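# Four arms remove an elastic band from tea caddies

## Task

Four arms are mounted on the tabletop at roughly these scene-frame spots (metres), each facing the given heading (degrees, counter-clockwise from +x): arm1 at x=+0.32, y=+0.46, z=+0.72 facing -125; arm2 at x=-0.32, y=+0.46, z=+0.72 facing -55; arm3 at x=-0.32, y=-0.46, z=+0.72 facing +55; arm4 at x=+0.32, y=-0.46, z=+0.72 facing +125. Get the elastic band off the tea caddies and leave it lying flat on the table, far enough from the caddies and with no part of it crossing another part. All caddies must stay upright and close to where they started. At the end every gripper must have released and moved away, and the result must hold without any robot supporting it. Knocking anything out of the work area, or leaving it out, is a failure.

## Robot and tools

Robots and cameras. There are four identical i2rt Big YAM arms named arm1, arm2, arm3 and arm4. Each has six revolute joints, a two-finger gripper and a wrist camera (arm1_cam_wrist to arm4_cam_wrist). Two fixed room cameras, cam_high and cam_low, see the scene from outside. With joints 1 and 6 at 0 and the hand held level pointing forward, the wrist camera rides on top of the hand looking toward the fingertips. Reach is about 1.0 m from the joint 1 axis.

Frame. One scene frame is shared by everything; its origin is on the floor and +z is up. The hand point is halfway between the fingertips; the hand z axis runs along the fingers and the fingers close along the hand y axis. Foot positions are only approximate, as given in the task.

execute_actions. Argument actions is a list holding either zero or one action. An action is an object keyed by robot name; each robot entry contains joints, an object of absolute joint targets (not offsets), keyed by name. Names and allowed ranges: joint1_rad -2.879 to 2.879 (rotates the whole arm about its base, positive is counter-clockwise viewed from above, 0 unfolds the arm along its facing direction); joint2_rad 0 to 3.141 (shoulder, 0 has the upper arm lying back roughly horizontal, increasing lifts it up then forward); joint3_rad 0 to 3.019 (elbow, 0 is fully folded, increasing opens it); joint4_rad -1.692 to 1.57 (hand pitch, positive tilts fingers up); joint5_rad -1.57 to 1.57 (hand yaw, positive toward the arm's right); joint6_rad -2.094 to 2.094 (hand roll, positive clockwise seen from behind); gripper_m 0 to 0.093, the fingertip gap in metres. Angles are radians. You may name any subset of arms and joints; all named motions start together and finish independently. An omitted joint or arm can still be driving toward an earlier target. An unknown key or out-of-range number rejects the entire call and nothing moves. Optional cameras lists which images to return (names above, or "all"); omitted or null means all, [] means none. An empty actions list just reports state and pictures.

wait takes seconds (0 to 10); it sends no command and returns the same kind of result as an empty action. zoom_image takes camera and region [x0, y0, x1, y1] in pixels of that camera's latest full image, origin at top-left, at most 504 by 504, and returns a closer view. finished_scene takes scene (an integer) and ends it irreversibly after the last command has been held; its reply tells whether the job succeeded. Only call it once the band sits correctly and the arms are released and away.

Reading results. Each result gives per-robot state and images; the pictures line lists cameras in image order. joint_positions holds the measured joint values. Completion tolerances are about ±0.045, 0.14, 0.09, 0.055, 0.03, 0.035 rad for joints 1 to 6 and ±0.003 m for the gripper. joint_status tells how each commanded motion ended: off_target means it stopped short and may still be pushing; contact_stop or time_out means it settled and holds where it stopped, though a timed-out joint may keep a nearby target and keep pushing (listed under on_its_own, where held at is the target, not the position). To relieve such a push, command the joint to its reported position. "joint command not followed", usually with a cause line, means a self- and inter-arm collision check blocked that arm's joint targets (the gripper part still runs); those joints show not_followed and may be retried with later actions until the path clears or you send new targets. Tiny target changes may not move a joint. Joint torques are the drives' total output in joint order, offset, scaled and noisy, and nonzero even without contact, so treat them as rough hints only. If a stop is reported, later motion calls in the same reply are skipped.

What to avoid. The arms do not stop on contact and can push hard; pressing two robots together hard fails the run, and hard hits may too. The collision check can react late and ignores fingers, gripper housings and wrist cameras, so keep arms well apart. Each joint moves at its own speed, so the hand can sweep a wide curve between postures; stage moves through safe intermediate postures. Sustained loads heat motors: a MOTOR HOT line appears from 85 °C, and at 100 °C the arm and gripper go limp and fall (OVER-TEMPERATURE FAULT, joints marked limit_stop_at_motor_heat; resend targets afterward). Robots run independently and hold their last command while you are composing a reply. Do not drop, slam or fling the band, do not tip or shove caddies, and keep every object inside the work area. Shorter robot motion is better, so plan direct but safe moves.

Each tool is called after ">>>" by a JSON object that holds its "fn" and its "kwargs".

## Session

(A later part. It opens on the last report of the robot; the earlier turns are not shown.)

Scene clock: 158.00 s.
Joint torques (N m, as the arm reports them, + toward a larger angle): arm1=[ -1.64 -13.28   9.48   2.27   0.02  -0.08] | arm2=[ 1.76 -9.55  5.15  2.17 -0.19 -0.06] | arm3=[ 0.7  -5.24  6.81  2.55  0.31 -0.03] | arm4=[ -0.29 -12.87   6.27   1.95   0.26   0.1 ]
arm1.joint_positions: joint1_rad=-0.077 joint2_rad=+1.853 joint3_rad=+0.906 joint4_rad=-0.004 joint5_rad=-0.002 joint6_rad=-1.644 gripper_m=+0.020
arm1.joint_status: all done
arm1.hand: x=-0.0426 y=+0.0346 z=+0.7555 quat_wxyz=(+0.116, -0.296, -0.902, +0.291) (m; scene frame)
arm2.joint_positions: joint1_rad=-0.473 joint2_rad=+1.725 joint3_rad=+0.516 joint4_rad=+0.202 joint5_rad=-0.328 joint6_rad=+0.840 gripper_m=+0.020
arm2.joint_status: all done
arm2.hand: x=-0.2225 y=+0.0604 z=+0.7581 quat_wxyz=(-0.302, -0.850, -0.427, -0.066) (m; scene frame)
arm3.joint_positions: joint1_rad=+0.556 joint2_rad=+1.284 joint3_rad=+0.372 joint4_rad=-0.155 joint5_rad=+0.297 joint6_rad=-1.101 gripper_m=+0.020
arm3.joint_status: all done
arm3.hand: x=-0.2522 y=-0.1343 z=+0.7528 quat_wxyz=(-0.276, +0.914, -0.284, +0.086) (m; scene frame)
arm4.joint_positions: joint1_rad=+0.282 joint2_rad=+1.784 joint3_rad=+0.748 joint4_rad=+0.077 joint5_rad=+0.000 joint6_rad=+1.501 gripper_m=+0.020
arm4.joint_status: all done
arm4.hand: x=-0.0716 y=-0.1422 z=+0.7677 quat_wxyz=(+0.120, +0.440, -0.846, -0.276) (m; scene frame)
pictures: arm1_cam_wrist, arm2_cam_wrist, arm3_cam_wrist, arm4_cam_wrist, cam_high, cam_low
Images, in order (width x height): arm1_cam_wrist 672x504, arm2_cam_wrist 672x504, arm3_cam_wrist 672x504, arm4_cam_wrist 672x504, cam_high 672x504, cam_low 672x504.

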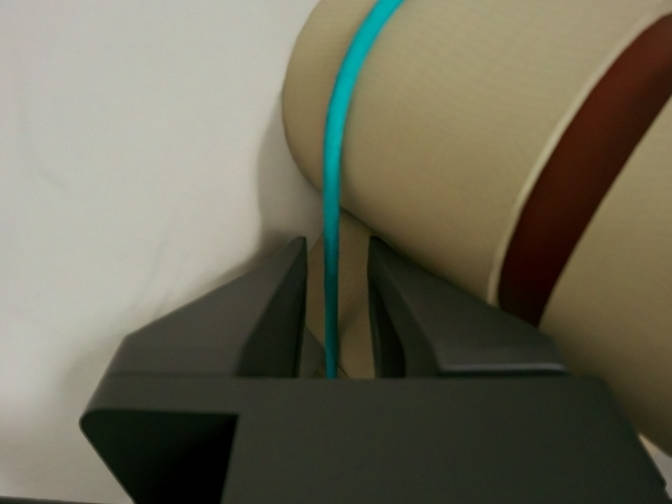

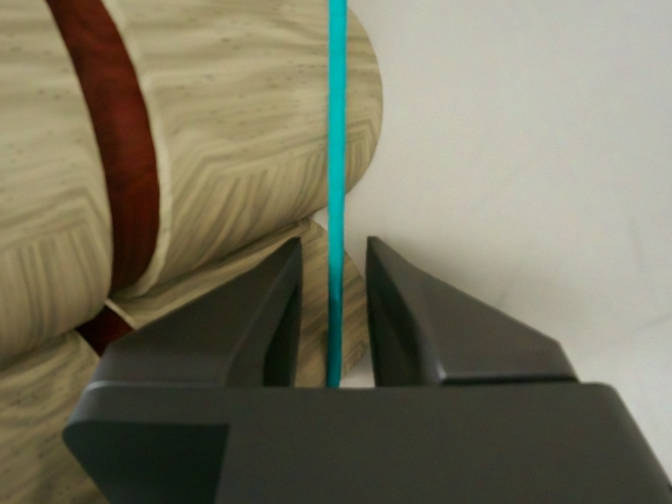

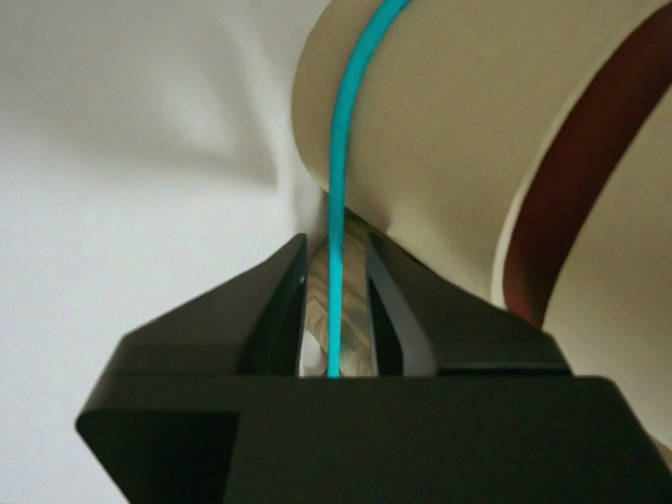

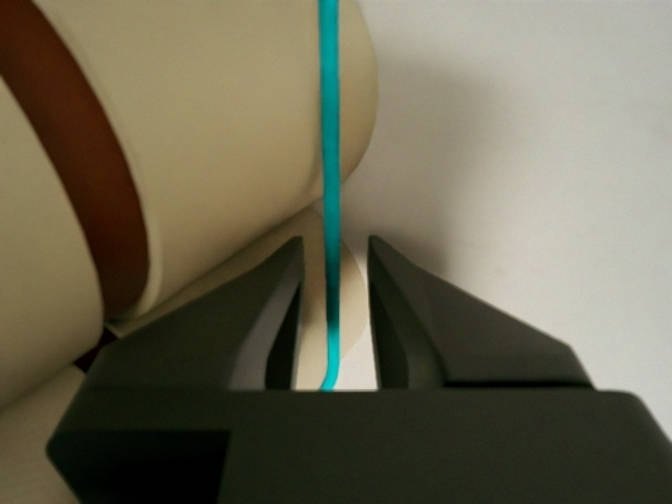

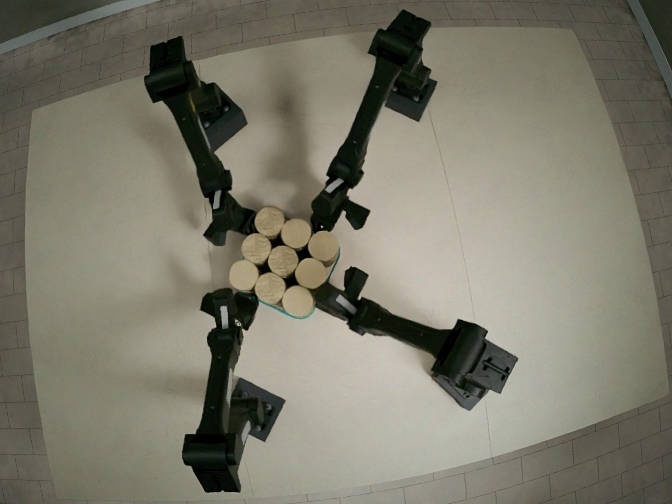

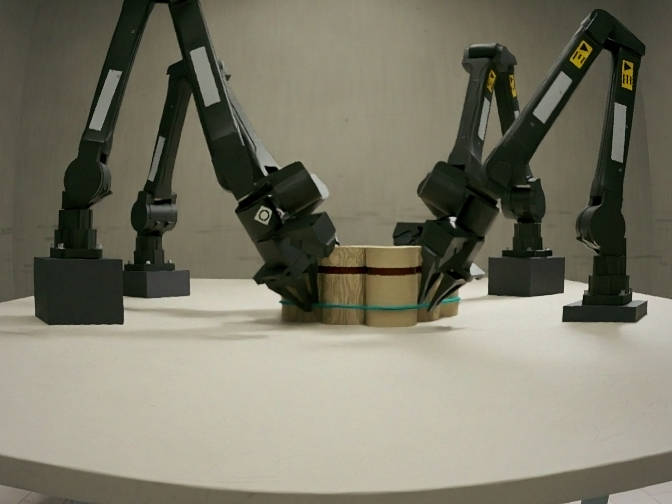

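>>> {"fn": "execute_actions", "kwargs": {"actions": [{"arm1":{"joints":{"joint2_rad":1.908,"joint4_rad":0.055}},"arm2":{"joints":{"joint1_rad":-0.460,"joint2_rad":1.772,"joint4_rad":0.257}},"arm3":{"joints":{"joint1_rad":0.540,"joint2_rad":1.320,"joint4_rad":-0.100}},"arm4":{"joints":{"joint2_rad":1.829,"joint4_rad":0.130}}}], "cameras": ["arm1_cam_wrist","arm2_cam_wrist","arm3_cam_wrist","arm4_cam_wrist","cam_low"]}}

Scene clock: 159.73 s.
Joint torques (N m, as the arm reports them, + toward a larger angle): arm1=[ -1.52 -13.52   9.26   2.34  -0.02  -0.09] | arm2=[ 1.73 -9.31  4.84  2.24 -0.19 -0.08] | arm3=[ 0.49 -5.16  6.56  2.57  0.31 -0.04] | arm4=[ -0.37 -13.06   6.12   1.99   0.25   0.1 ]
arm1.joint_positions: joint1_rad=-0.079 joint2_rad=+1.880 joint3_rad=+0.906 joint4_rad=+0.029 joint5_rad=-0.001 joint6_rad=-1.644 gripper_m=+0.020
arm1.joint_status: all done
arm1.hand: x=-0.0448 y=+0.0335 z=+0.7460 quat_wxyz=(+0.118, -0.297, -0.901, +0.293) (m; scene frame)
arm2.joint_positions: joint1_rad=-0.468 joint2_rad=+1.755 joint3_rad=+0.516 joint4_rad=+0.243 joint5_rad=-0.328 joint6_rad=+0.840 gripper_m=+0.020
arm2.joint_status: all done
arm2.hand: x=-0.2201 y=+0.0586 z=+0.7518 quat_wxyz=(-0.307, -0.847, -0.429, -0.065) (m; scene frame)
arm3.joint_positions: joint1_rad=+0.549 joint2_rad=+1.318 joint3_rad=+0.372 joint4_rad=-0.123 joint5_rad=+0.297 joint6_rad=-1.101 gripper_m=+0.020
arm3.joint_status: all done
arm3.hand: x=-0.2499 y=-0.1324 z=+0.7463 quat_wxyz=(-0.275, +0.913, -0.287, +0.087) (m; scene frame)
arm4.joint_positions: joint1_rad=+0.282 joint2_rad=+1.807 joint3_rad=+0.748 joint4_rad=+0.116 joint5_rad=+0.000 joint6_rad=+1.501 gripper_m=+0.020
arm4.joint_status: all done
arm4.hand: x=-0.0746 y=-0.1397 z=+0.7625 quat_wxyz=(+0.123, +0.439, -0.844, -0.283) (m; scene frame)
pictures: arm1_cam_wrist, arm2_cam_wrist, arm3_cam_wrist, arm4_cam_wrist, cam_low
Images, in order (width x height): arm1_cam_wrist 672x504, arm2_cam_wrist 672x504, arm3_cam_wrist 672x504, arm4_cam_wrist 672x504, cam_low 672x504.

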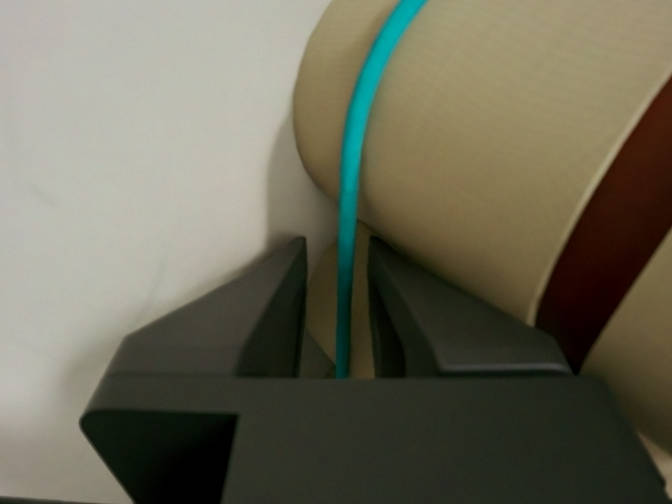

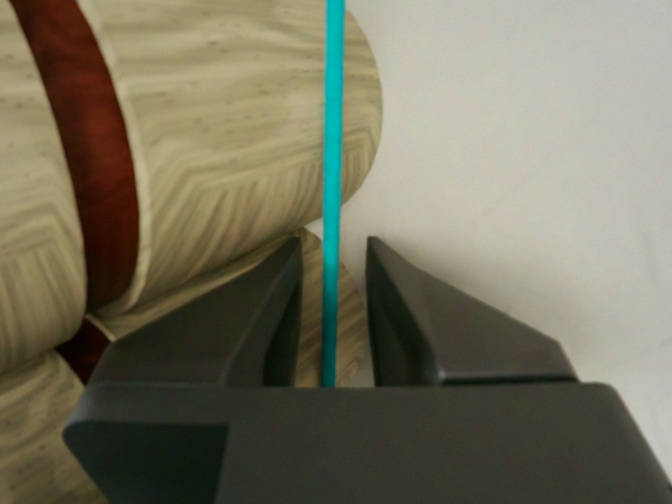

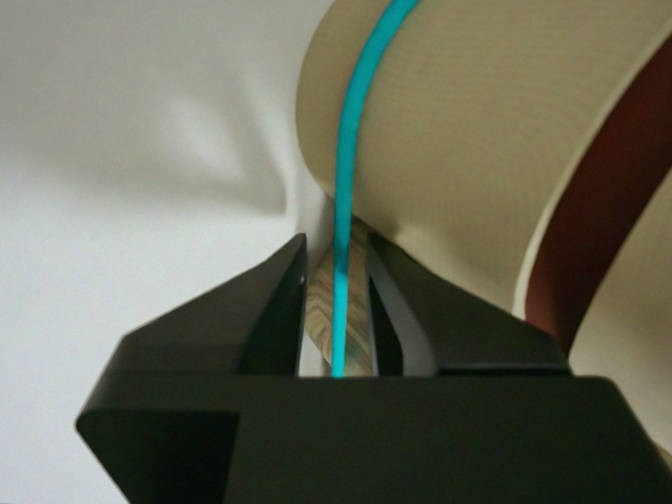

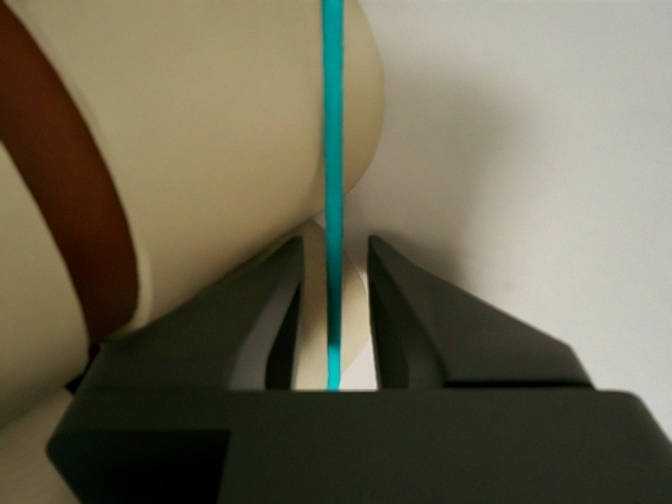

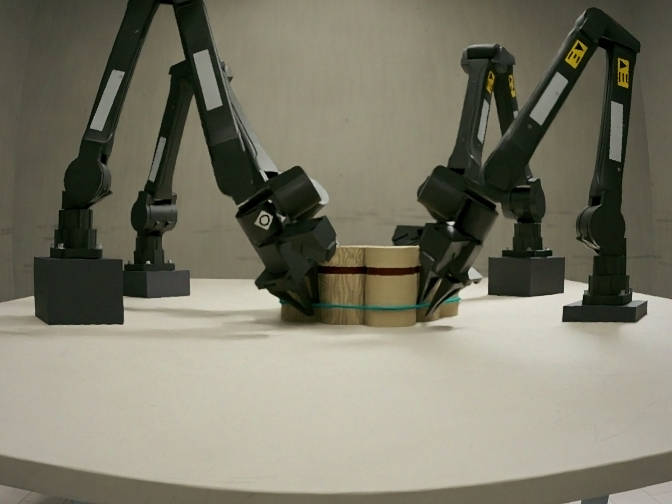

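>>> {"fn": "execute_actions", "kwargs": {"actions": [{"arm1":{"joints":{"joint4_rad":0.068,"gripper_m":0.0}},"arm2":{"joints":{"joint4_rad":0.263,"gripper_m":0.0}},"arm3":{"joints":{"joint4_rad":-0.094,"gripper_m":0.0}},"arm4":{"joints":{"gripper_m":0.0}}}]}}

Scene clock: 161.47 s.
Joint torques (N m, as the arm reports them, + toward a larger angle): arm1=[ -1.33 -13.65   9.44   2.26  -0.03  -0.1 ] | arm2=[ 1.92 -9.47  5.01  2.17 -0.21 -0.03] | arm3=[ 0.67 -5.27  6.6   2.64  0.31 -0.04] | arm4=[ -0.29 -13.04   6.12   2.     0.24   0.09]
arm1.joint_positions: joint1_rad=-0.079 joint2_rad=+1.880 joint3_rad=+0.906 joint4_rad=+0.041 joint5_rad=-0.001 joint6_rad=-1.644 gripper_m=+0.002
arm1.joint_status: all done
arm1.hand: x=-0.0463 y=+0.0318 z=+0.7477 quat_wxyz=(+0.120, -0.296, -0.899, +0.298) (m; scene frame)
arm2.joint_positions: joint1_rad=-0.468 joint2_rad=+1.756 joint3_rad=+0.516 joint4_rad=+0.248 joint5_rad=-0.327 joint6_rad=+0.840 gripper_m=+0.002
arm2.joint_status: all done
arm2.hand: x=-0.2200 y=+0.0578 z=+0.7521 quat_wxyz=(-0.309, -0.846, -0.429, -0.064) (m; scene frame)
arm3.joint_positions: joint1_rad=+0.549 joint2_rad=+1.318 joint3_rad=+0.372 joint4_rad=-0.117 joint5_rad=+0.297 joint6_rad=-1.101 gripper_m=+0.003
arm3.joint_status: all done
arm3.hand: x=-0.2498 y=-0.1312 z=+0.7470 quat_wxyz=(-0.278, +0.913, -0.287, +0.086) (m; scene frame)
arm4.joint_positions: joint1_rad=+0.282 joint2_rad=+1.807 joint3_rad=+0.748 joint4_rad=+0.116 joint5_rad=+0.000 joint6_rad=+1.501 gripper_m=+0.002
arm4.joint_status: all done
arm4.hand: x=-0.0746 y=-0.1397 z=+0.7625 quat_wxyz=(+0.123, +0.439, -0.844, -0.283) (m; scene frame)
pictures: arm1_cam_wrist, arm2_cam_wrist, arm3_cam_wrist, arm4_cam_wrist, cam_high, cam_low
Images, in order (width x height): arm1_cam_wrist 672x504, arm2_cam_wrist 672x504, arm3_cam_wrist 672x504, arm4_cam_wrist 672x504, cam_high 672x504, cam_low 672x504.

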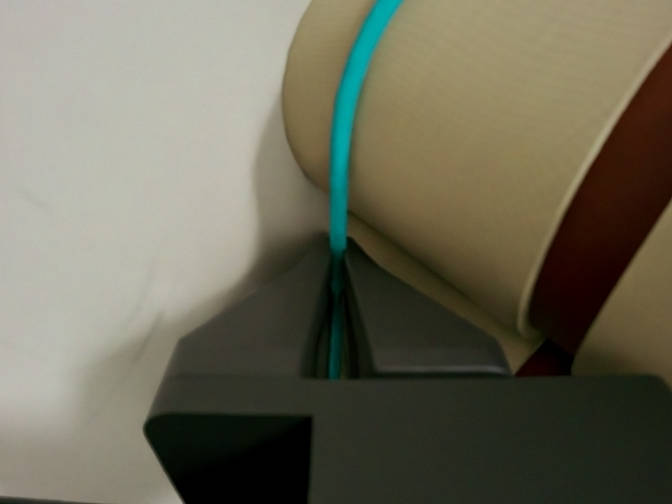

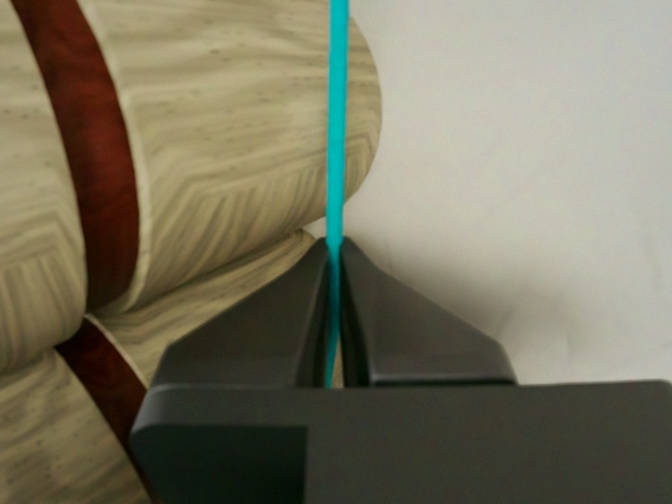

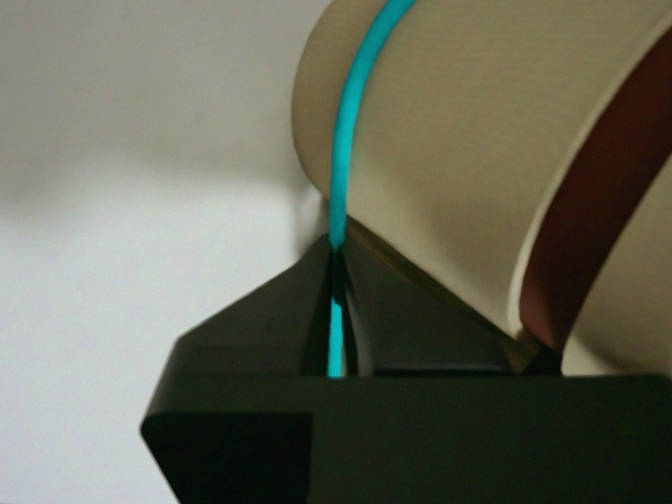

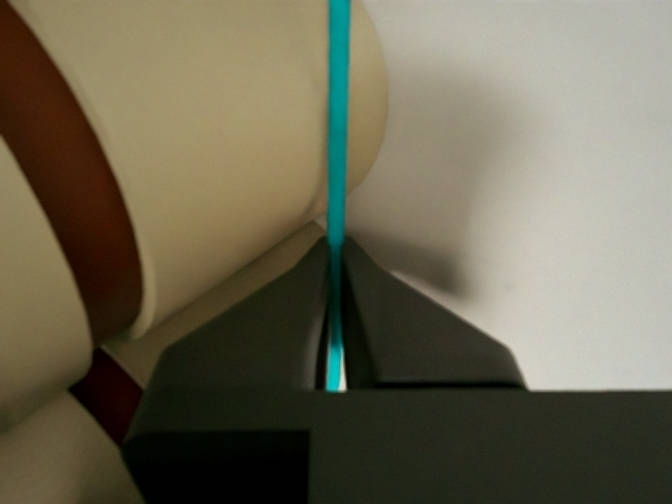

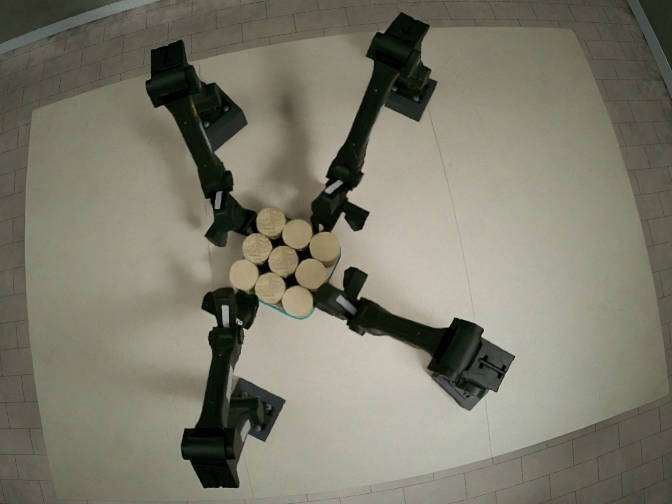

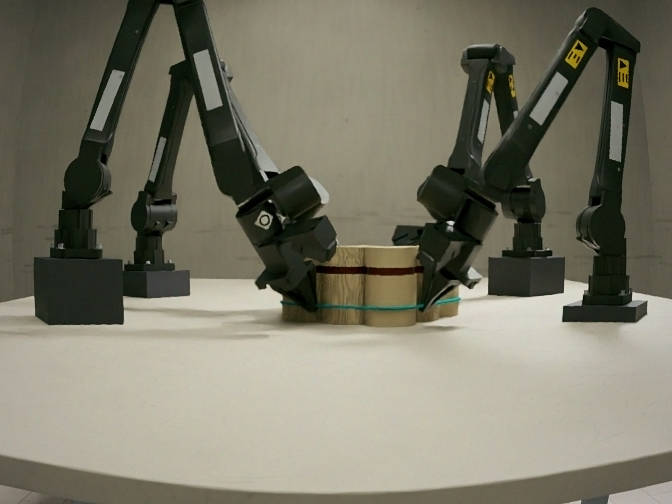

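>>> {"fn": "execute_actions", "kwargs": {"actions": [], "cameras": []}}

Scene clock: 162.17 s.
Joint torques (N m, as the arm reports them, + toward a larger angle): arm1=[ -1.55 -13.49   9.33   2.37  -0.02  -0.09] | arm2=[ 1.95 -9.82  5.02  2.14 -0.19 -0.05] | arm3=[ 0.27 -5.29  6.59  2.54  0.31 -0.03] | arm4=[ -0.4  -12.99   6.11   1.97   0.25   0.09]
arm1.joint_positions: joint1_rad=-0.079 joint2_rad=+1.880 joint3_rad=+0.906 joint4_rad=+0.041 joint5_rad=-0.001 joint6_rad=-1.644 gripper_m=+0.002
arm1.joint_status: all done
arm1.hand: x=-0.0463 y=+0.0318 z=+0.7477 quat_wxyz=(+0.120, -0.296, -0.899, +0.298) (m; scene frame)
arm2.joint_positions: joint1_rad=-0.468 joint2_rad=+1.756 joint3_rad=+0.516 joint4_rad=+0.248 joint5_rad=-0.327 joint6_rad=+0.840 gripper_m=+0.002
arm2.joint_status: all done
arm2.hand: x=-0.2200 y=+0.0578 z=+0.7521 quat_wxyz=(-0.309, -0.846, -0.429, -0.064) (m; scene frame)
arm3.joint_positions: joint1_rad=+0.549 joint2_rad=+1.318 joint3_rad=+0.372 joint4_rad=-0.117 joint5_rad=+0.297 joint6_rad=-1.101 gripper_m=+0.003
arm3.joint_status: all done
arm3.hand: x=-0.2498 y=-0.1312 z=+0.7470 quat_wxyz=(-0.278, +0.913, -0.287, +0.086) (m; scene frame)
arm4.joint_positions: joint1_rad=+0.282 joint2_rad=+1.807 joint3_rad=+0.748 joint4_rad=+0.116 joint5_rad=+0.000 joint6_rad=+1.501 gripper_m=+0.002
arm4.joint_status: all done
arm4.hand: x=-0.0746 y=-0.1397 z=+0.7625 quat_wxyz=(+0.123, +0.439, -0.844, -0.283) (m; scene frame)
pictures: none
No camera images: the call's "cameras" was empty. Leave "cameras" out to get every camera's image.

>>> {"fn": "execute_actions", "kwargs": {"actions": [{"arm1":{"joints":{"joint2_rad":1.760,"joint3_rad":0.810}},"arm2":{"joints":{"joint1_rad":-0.532,"joint2_rad":1.628,"joint3_rad":0.433}},"arm3":{"joints":{"joint1_rad":0.603,"joint2_rad":1.120,"joint3_rad":0.268}},"arm4":{"joints":{"joint2_rad":1.680,"joint3_rad":0.652}}}]}}

Scene clock: 184.97 s.
Joint torques (N m, as the arm reports them, + toward a larger angle): arm1=[ -1.01 -15.39   5.68   1.97  -0.32  -0.06] | arm2=[ 0.88 -9.93  3.35  1.54 -0.02 -0.08] | arm3=[ 1.72 -3.74  6.47  2.04  0.07 -0.02] | arm4=[ -0.46 -13.94   3.75   1.61   0.16   0.09]
arm1.joint_positions: joint1_rad=-0.085 joint2_rad=+1.767 joint3_rad=+0.824 joint4_rad=+0.054 joint5_rad=+0.006 joint6_rad=-1.644 gripper_m=+0.002
arm1.joint_status: all done
arm1.hand: x=-0.0360 y=+0.0512 z=+0.7793 quat_wxyz=(+0.132, -0.298, -0.891, +0.316) (m; scene frame)
arm2.joint_positions: joint1_rad=-0.525 joint2_rad=+1.633 joint3_rad=+0.440 joint4_rad=+0.262 joint5_rad=-0.331 joint6_rad=+0.841 gripper_m=+0.002
arm2.joint_status: all done
arm2.hand: x=-0.2435 y=+0.0691 z=+0.7808 quat_wxyz=(-0.338, -0.848, -0.406, -0.046) (m; scene frame)
arm3.joint_positions: joint1_rad=+0.592 joint2_rad=+1.121 joint3_rad=+0.266 joint4_rad=-0.103 joint5_rad=+0.302 joint6_rad=-1.101 gripper_m=+0.003
arm3.joint_status: all done
arm3.hand: x=-0.2634 y=-0.1551 z=+0.7687 quat_wxyz=(-0.328, +0.902, -0.272, +0.070) (m; scene frame)
arm4.joint_positions: joint1_rad=+0.282 joint2_rad=+1.683 joint3_rad=+0.664 joint4_rad=+0.127 joint5_rad=+0.002 joint6_rad=+1.502 gripper_m=+0.002
arm4.joint_status: all done
arm4.hand: x=-0.0576 y=-0.1533 z=+0.7942 quat_wxyz=(+0.132, +0.435, -0.837, -0.305) (m; scene frame)
pictures: arm1_cam_wrist, arm2_cam_wrist, arm3_cam_wrist, arm4_cam_wrist, cam_high, cam_low
Images, in order (width x height): arm1_cam_wrist 672x504, arm2_cam_wrist 672x504, arm3_cam_wrist 672x504, arm4_cam_wrist 672x504, cam_high 672x504, cam_low 672x504.

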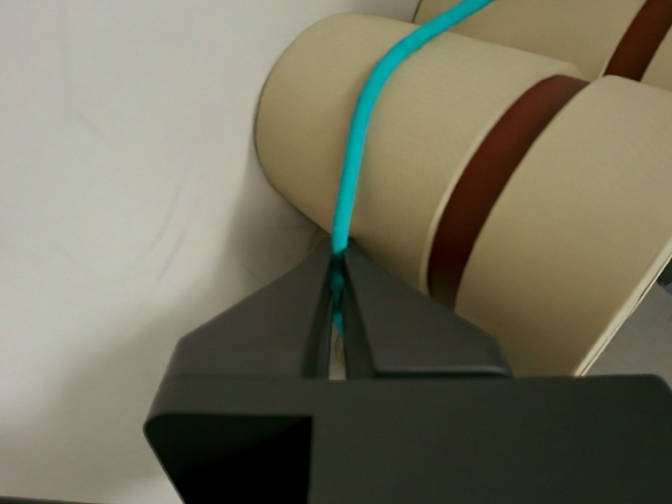

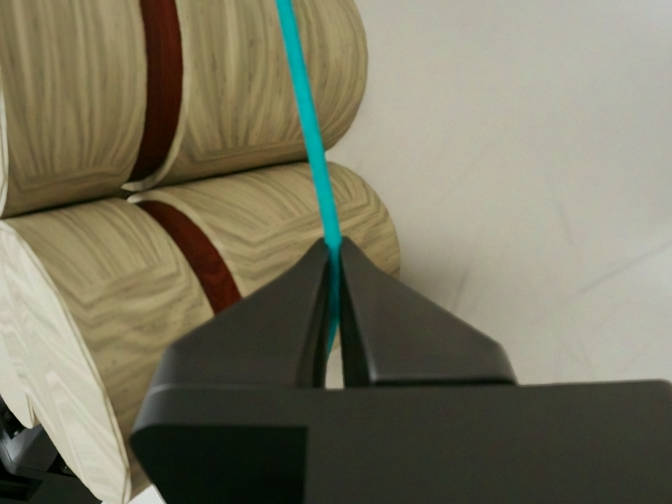

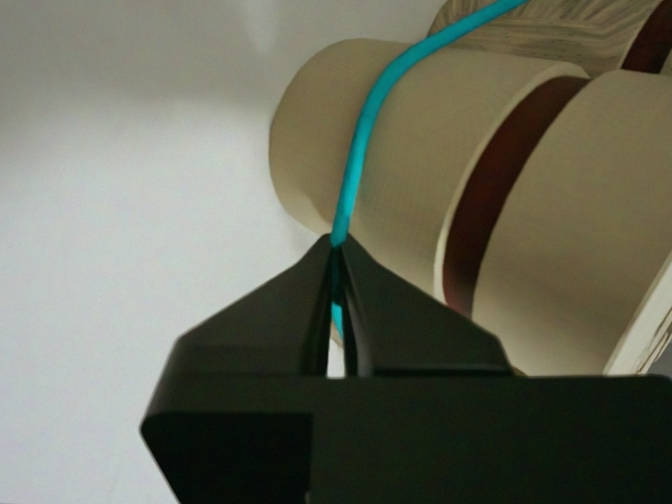

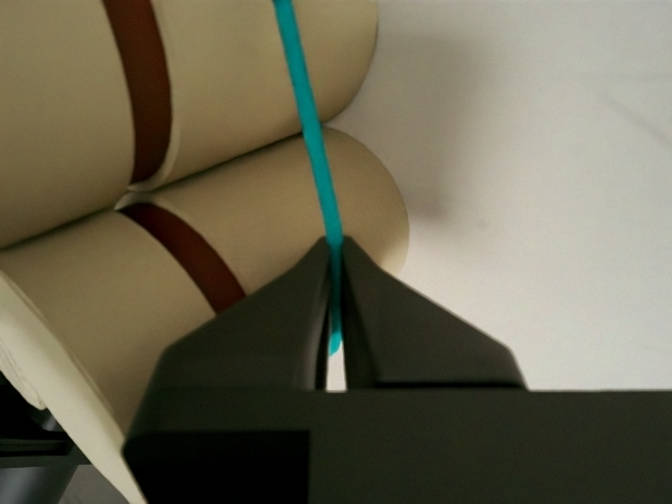

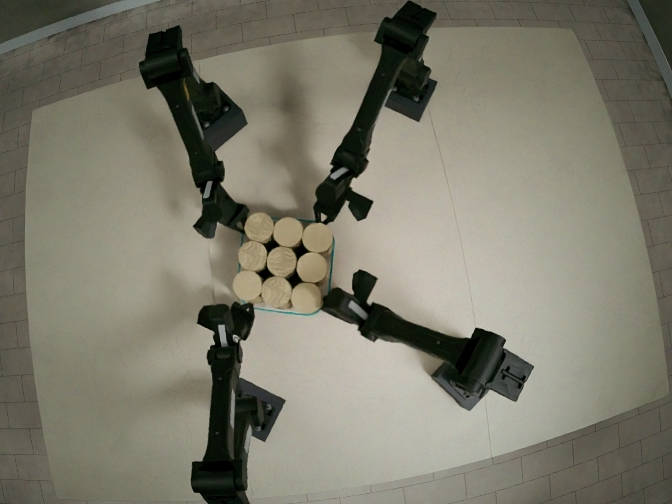

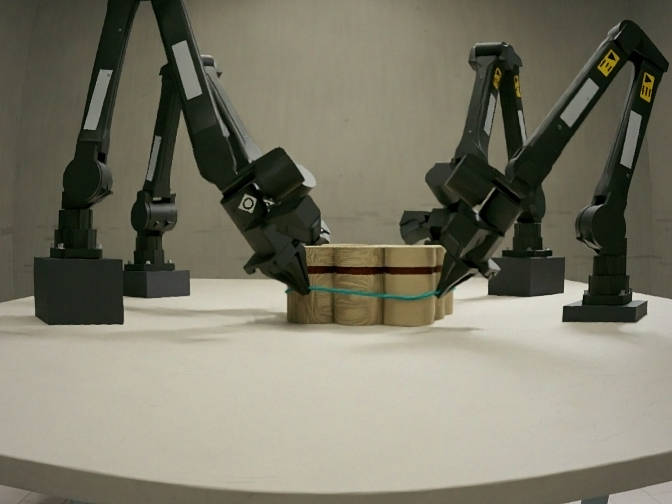

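>>> {"fn": "execute_actions", "kwargs": {"actions": [{"arm1":{"joints":{"joint1_rad":0.022,"joint2_rad":1.730,"joint3_rad":0.775}},"arm2":{"joints":{"joint1_rad":-0.470,"joint2_rad":1.534,"joint3_rad":0.320}},"arm3":{"joints":{"joint1_rad":0.755,"joint2_rad":1.140,"joint3_rad":0.305}},"arm4":{"joints":{"joint1_rad":0.397,"joint2_rad":1.655,"joint3_rad":0.622}}}]}}

Scene clock: 197.20 s.
Joint torques (N m, as the arm reports them, + toward a larger angle): arm1=[  1.13 -14.59   4.82   1.26  -0.81  -0.07] | arm2=[ 0.69 -7.35  0.77  0.79 -0.05 -0.08] | arm3=[ 3.47 -3.5   7.07  1.68 -1.03 -0.04] | arm4=[  1.38 -13.44   3.09   0.79  -0.49   0.04]
arm1.joint_positions: joint1_rad=-0.002 joint2_rad=+1.737 joint3_rad=+0.801 joint4_rad=+0.080 joint5_rad=+0.016 joint6_rad=-1.644 gripper_m=+0.002
arm1.joint_status: all done
arm1.hand: x=-0.0004 y=+0.0267 z=+0.7897 quat_wxyz=(+0.129, -0.260, -0.897, +0.334) (m; scene frame)
arm2.joint_positions: joint1_rad=-0.465 joint2_rad=+1.529 joint3_rad=+0.360 joint4_rad=+0.283 joint5_rad=-0.330 joint6_rad=+0.846 gripper_m=+0.002
arm2.joint_status: all done
arm2.hand: x=-0.2228 y=+0.0961 z=+0.7988 quat_wxyz=(-0.356, -0.829, -0.429, -0.049) (m; scene frame)
arm3.joint_positions: joint1_rad=+0.714 joint2_rad=+1.134 joint3_rad=+0.298 joint4_rad=-0.091 joint5_rad=+0.328 joint6_rad=-1.101 gripper_m=+0.003
arm3.joint_status: all done
arm3.hand: x=-0.2985 y=-0.1347 z=+0.7807 quat_wxyz=(-0.349, +0.909, -0.221, +0.057) (m; scene frame)
arm4.joint_positions: joint1_rad=+0.373 joint2_rad=+1.658 joint3_rad=+0.644 joint4_rad=+0.148 joint5_rad=+0.015 joint6_rad=+1.506 gripper_m=+0.002
arm4.joint_status: all done
arm4.hand: x=-0.0804 y=-0.1884 z=+0.8020 quat_wxyz=(+0.147, +0.467, -0.814, -0.312) (m; scene frame)
pictures: arm1_cam_wrist, arm2_cam_wrist, arm3_cam_wrist, arm4_cam_wrist, cam_high, cam_low
Images, in order (width x height): arm1_cam_wrist 672x504, arm2_cam_wrist 672x504, arm3_cam_wrist 672x504, arm4_cam_wrist 672x504, cam_high 672x504, cam_low 672x504.

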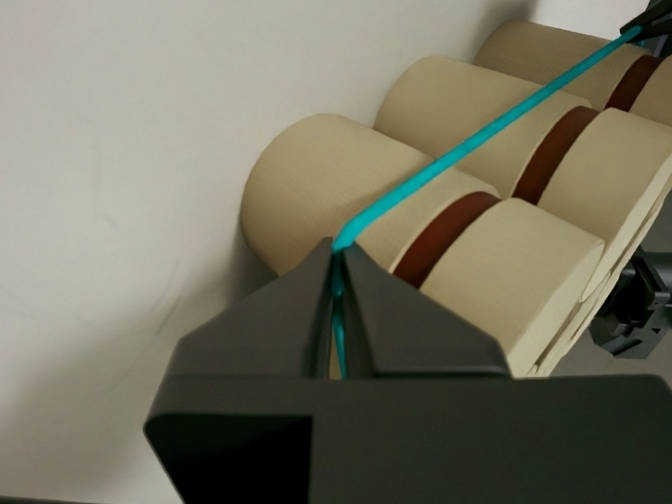

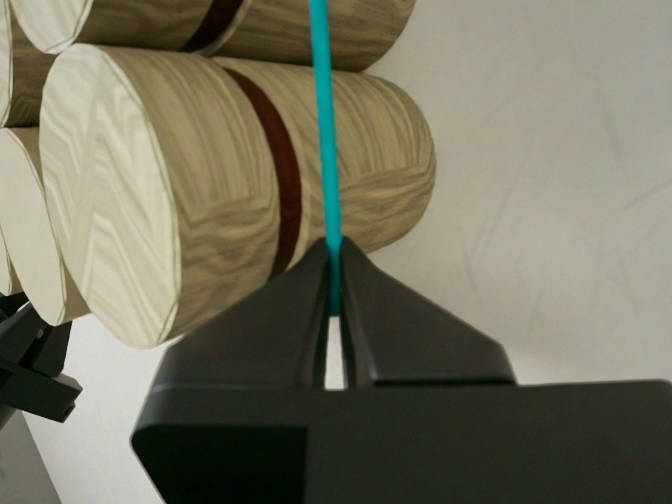

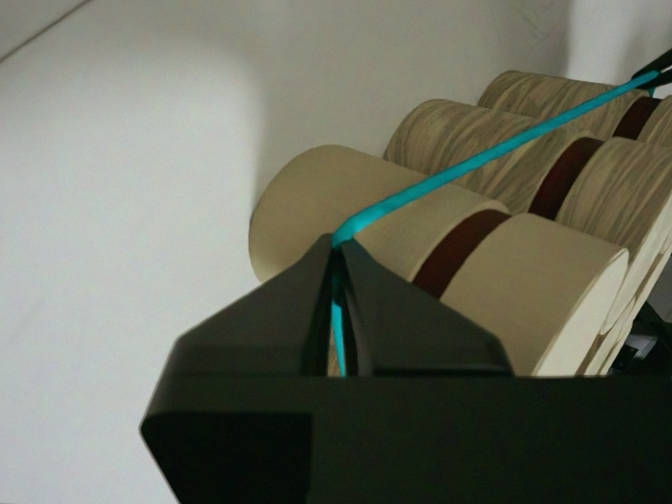

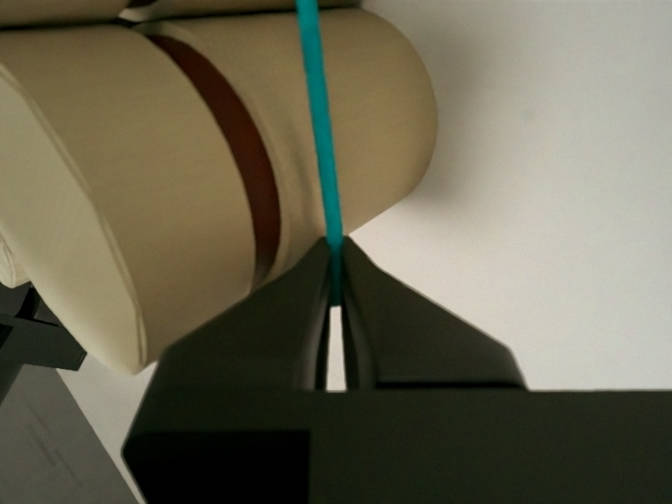

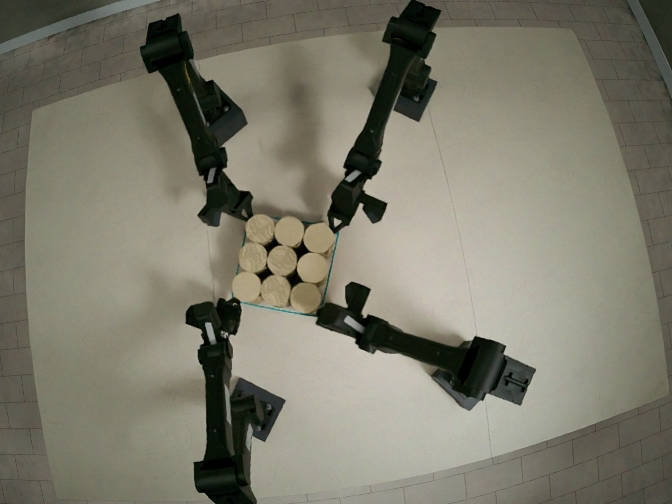

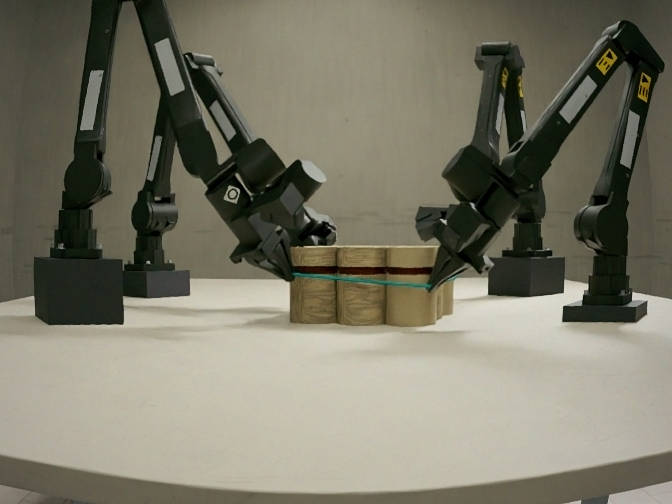

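>>> {"fn": "execute_actions", "kwargs": {"actions": [{"arm1":{"joints":{"joint1_rad":0.062,"joint2_rad":1.800,"joint3_rad":0.828}},"arm2":{"joints":{"joint1_rad":-0.380,"joint2_rad":1.585,"joint3_rad":0.312}},"arm3":{"joints":{"joint1_rad":0.775,"joint2_rad":1.278,"joint3_rad":0.402}},"arm4":{"joints":{"joint1_rad":0.437,"joint2_rad":1.722,"joint3_rad":0.676}}}], "cameras": ["cam_high","cam_low","arm1_cam_wrist","arm3_cam_wrist"]}}

Scene clock: 207.53 s.
Joint torques (N m, as the arm reports them, + toward a larger angle): arm1=[  1.97 -11.08   6.93   1.35  -0.82  -0.09] | arm2=[ 2.17 -5.58  0.7   0.64 -0.22 -0.13] | arm3=[ 3.81 -4.53  7.46  1.58 -1.14 -0.02] | arm4=[  1.8  -10.25   4.39   0.75  -0.59   0.03]
arm1.joint_positions: joint1_rad=+0.027 joint2_rad=+1.758 joint3_rad=+0.827 joint4_rad=+0.080 joint5_rad=+0.016 joint6_rad=-1.644 gripper_m=+0.002
arm1.joint_status: all done
arm1.hand: x=+0.0066 y=+0.0089 z=+0.7892 quat_wxyz=(+0.125, -0.247, -0.900, +0.338) (m; scene frame)
arm2.joint_positions: joint1_rad=-0.389 joint2_rad=+1.550 joint3_rad=+0.351 joint4_rad=+0.285 joint5_rad=-0.327 joint6_rad=+0.848 gripper_m=+0.002
arm2.joint_status: all done
arm2.hand: x=-0.1974 y=+0.1121 z=+0.7891 quat_wxyz=(-0.341, -0.818, -0.459, -0.066) (m; scene frame)
arm3.joint_positions: joint1_rad=+0.738 joint2_rad=+1.269 joint3_rad=+0.386 joint4_rad=-0.091 joint5_rad=+0.330 joint6_rad=-1.101 gripper_m=+0.003
arm3.joint_status: all done
arm3.hand: x=-0.3092 y=-0.1064 z=+0.7726 quat_wxyz=(-0.329, +0.919, -0.208, +0.062) (m; scene frame)
arm4.joint_positions: joint1_rad=+0.406 joint2_rad=+1.687 joint3_rad=+0.680 joint4_rad=+0.148 joint5_rad=+0.017 joint6_rad=+1.508 gripper_m=+0.002
arm4.joint_status: all done
arm4.hand: x=-0.1012 y=-0.1938 z=+0.8014 quat_wxyz=(+0.153, +0.478, -0.806, -0.313) (m; scene frame)
pictures: arm1_cam_wrist, arm3_cam_wrist, cam_high, cam_low
Images, in order (width x height): arm1_cam_wrist 672x504, arm3_cam_wrist 672x504, cam_high 672x504, cam_low 672x504.

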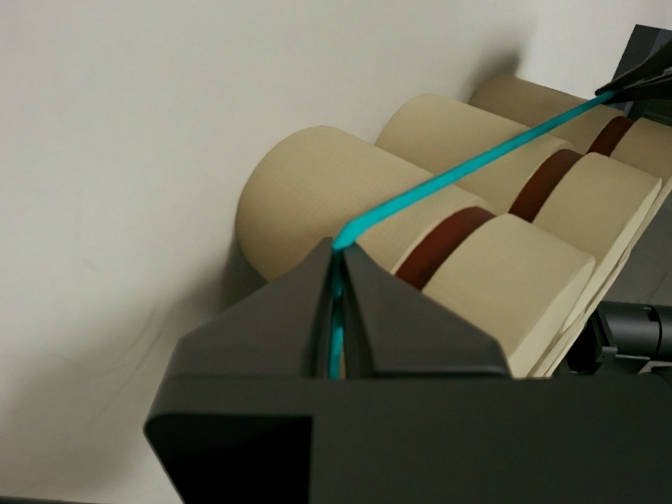

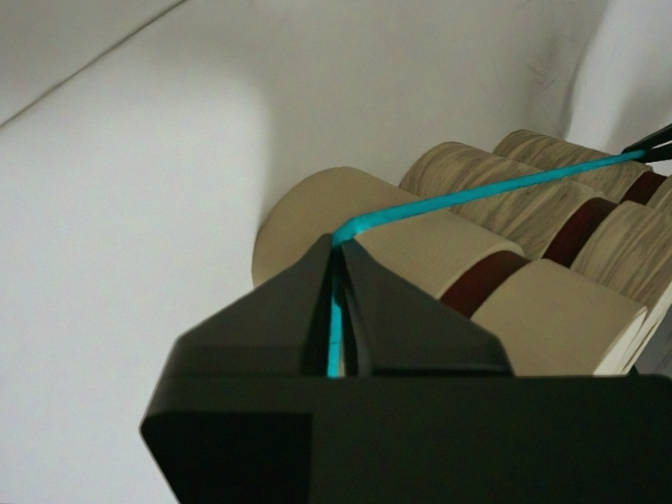

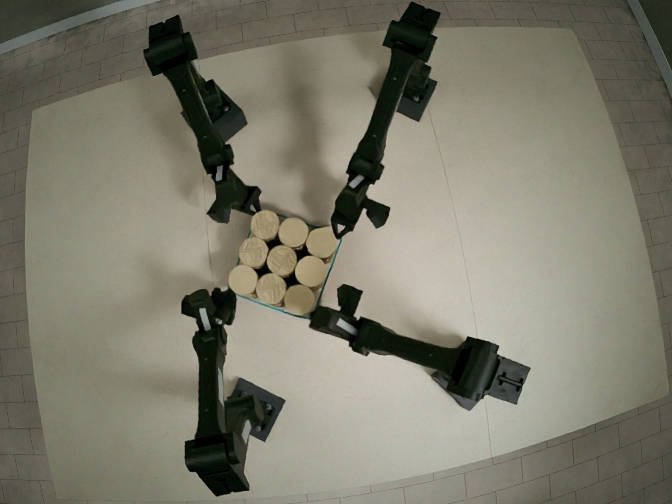

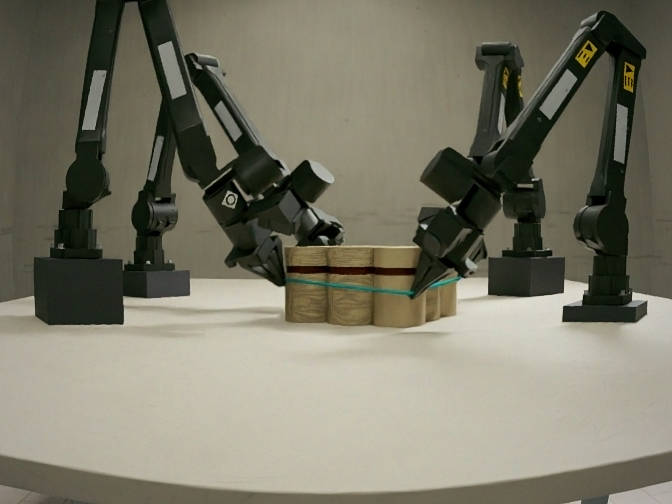

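>>> {"fn": "zoom_image", "kwargs": {"camera": "cam_high", "region": [200, 180, 368, 348]}}

Region (200, 180, 368, 348) of cam_high's 672x504 image, scaled by 3.000, with more detail than that image has.

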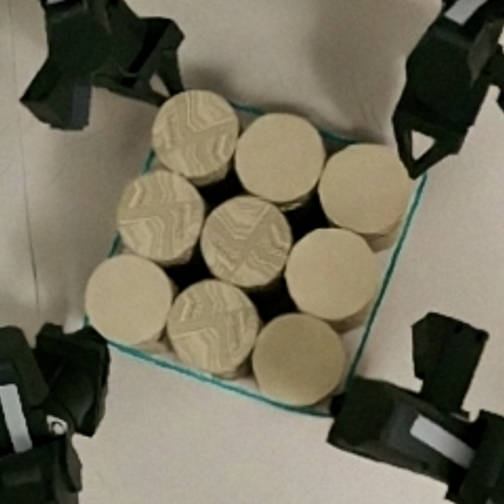

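>>> {"fn": "execute_actions", "kwargs": {"actions": [{"arm1":{"joints":{"joint1_rad":0.092,"joint2_rad":1.825,"joint3_rad":0.854}},"arm2":{"joints":{"joint1_rad":-0.310,"joint3_rad":0.296}},"arm3":{"joints":{"joint1_rad":0.765,"joint2_rad":1.292,"joint3_rad":0.442}},"arm4":{"joints":{"joint1_rad":0.464,"joint2_rad":1.737,"joint3_rad":0.690}}}], "cameras": ["cam_high","cam_low"]}}

>>> {"fn": "zoom_image", "kwargs": {"camera": "cam_high", "region": [200, 180, 368, 348]}}

Scene clock: 216.77 s.
Joint torques (N m, as the arm reports them, + toward a larger angle): arm1=[  2.82 -11.74   7.11   1.24  -0.96  -0.07] | arm2=[ 3.2  -5.57  0.07  0.65 -0.79 -0.11] | arm3=[ 2.93 -5.05  8.26  1.63 -1.29 -0.01] | arm4=[  2.71 -10.62   4.26   0.75  -0.71   0.02]
arm1.joint_positions: joint1_rad=+0.046 joint2_rad=+1.783 joint3_rad=+0.851 joint4_rad=+0.080 joint5_rad=+0.019 joint6_rad=-1.644 gripper_m=+0.002
arm1.joint_status: joint1_rad time_out (moved +0.018 of +0.065); the others done
arm1.on_its_own: joint1_rad reads +0.046 and still pushes toward +0.092 since a time_out
arm1.hand: x=+0.0098 y=-0.0034 z=+0.7856 quat_wxyz=(+0.123, -0.239, -0.902, +0.338) (m; scene frame)
arm2.joint_positions: joint1_rad=-0.333 joint2_rad=+1.550 joint3_rad=+0.344 joint4_rad=+0.287 joint5_rad=-0.313 joint6_rad=+0.851 gripper_m=+0.002
arm2.joint_status: all done
arm2.hand: x=-0.1809 y=+0.1218 z=+0.7870 quat_wxyz=(-0.336, -0.808, -0.479, -0.071) (m; scene frame)
arm3.joint_positions: joint1_rad=+0.736 joint2_rad=+1.282 joint3_rad=+0.417 joint4_rad=-0.091 joint5_rad=+0.334 joint6_rad=-1.101 gripper_m=+0.003
arm3.joint_status: all done
arm3.hand: x=-0.3098 y=-0.0930 z=+0.7802 quat_wxyz=(-0.337, +0.916, -0.210, +0.061) (m; scene frame)
arm4.joint_positions: joint1_rad=+0.424 joint2_rad=+1.702 joint3_rad=+0.697 joint4_rad=+0.148 joint5_rad=+0.019 joint6_rad=+1.509 gripper_m=+0.002
arm4.joint_status: all done
arm4.hand: x=-0.1112 y=-0.1980 z=+0.8004 quat_wxyz=(+0.155, +0.484, -0.802, -0.313) (m; scene frame)
pictures: cam_high, cam_low
Images, in order (width x height): cam_high 672x504, cam_low 672x504.

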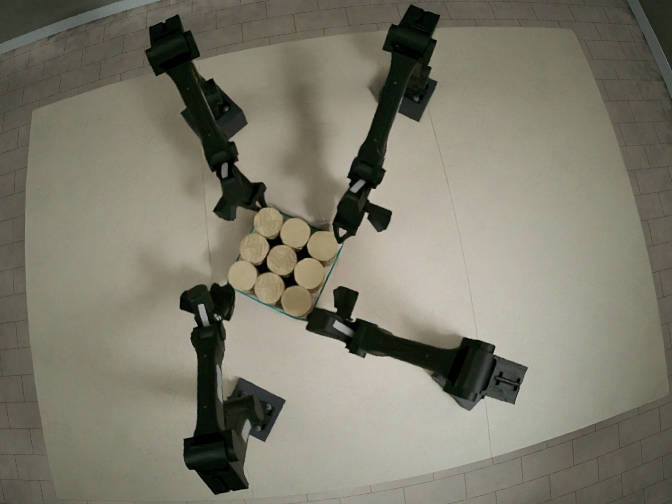

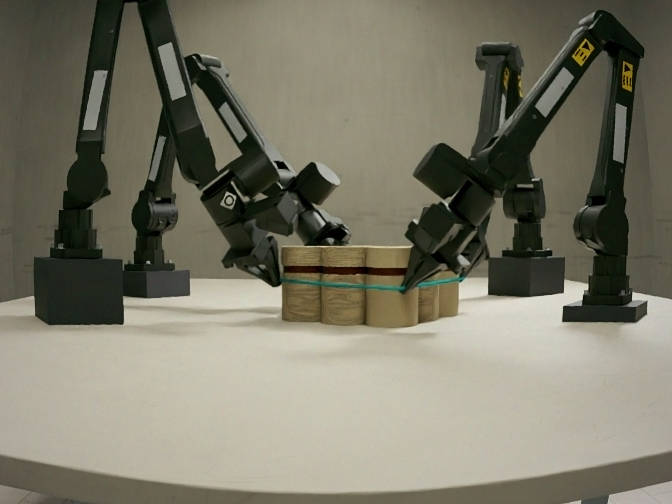

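Region (200, 180, 368, 348) of cam_high's 672x504 image, scaled by 3.000, with more detail than that image has.

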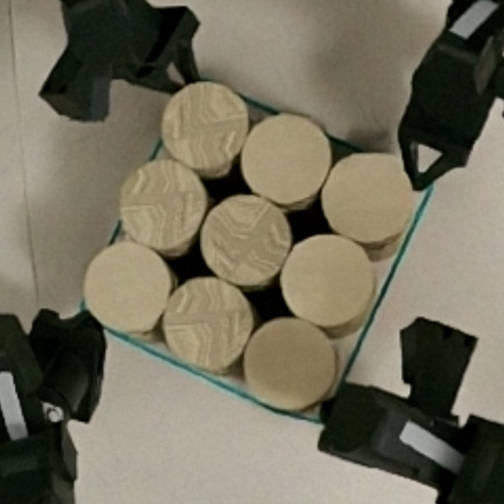

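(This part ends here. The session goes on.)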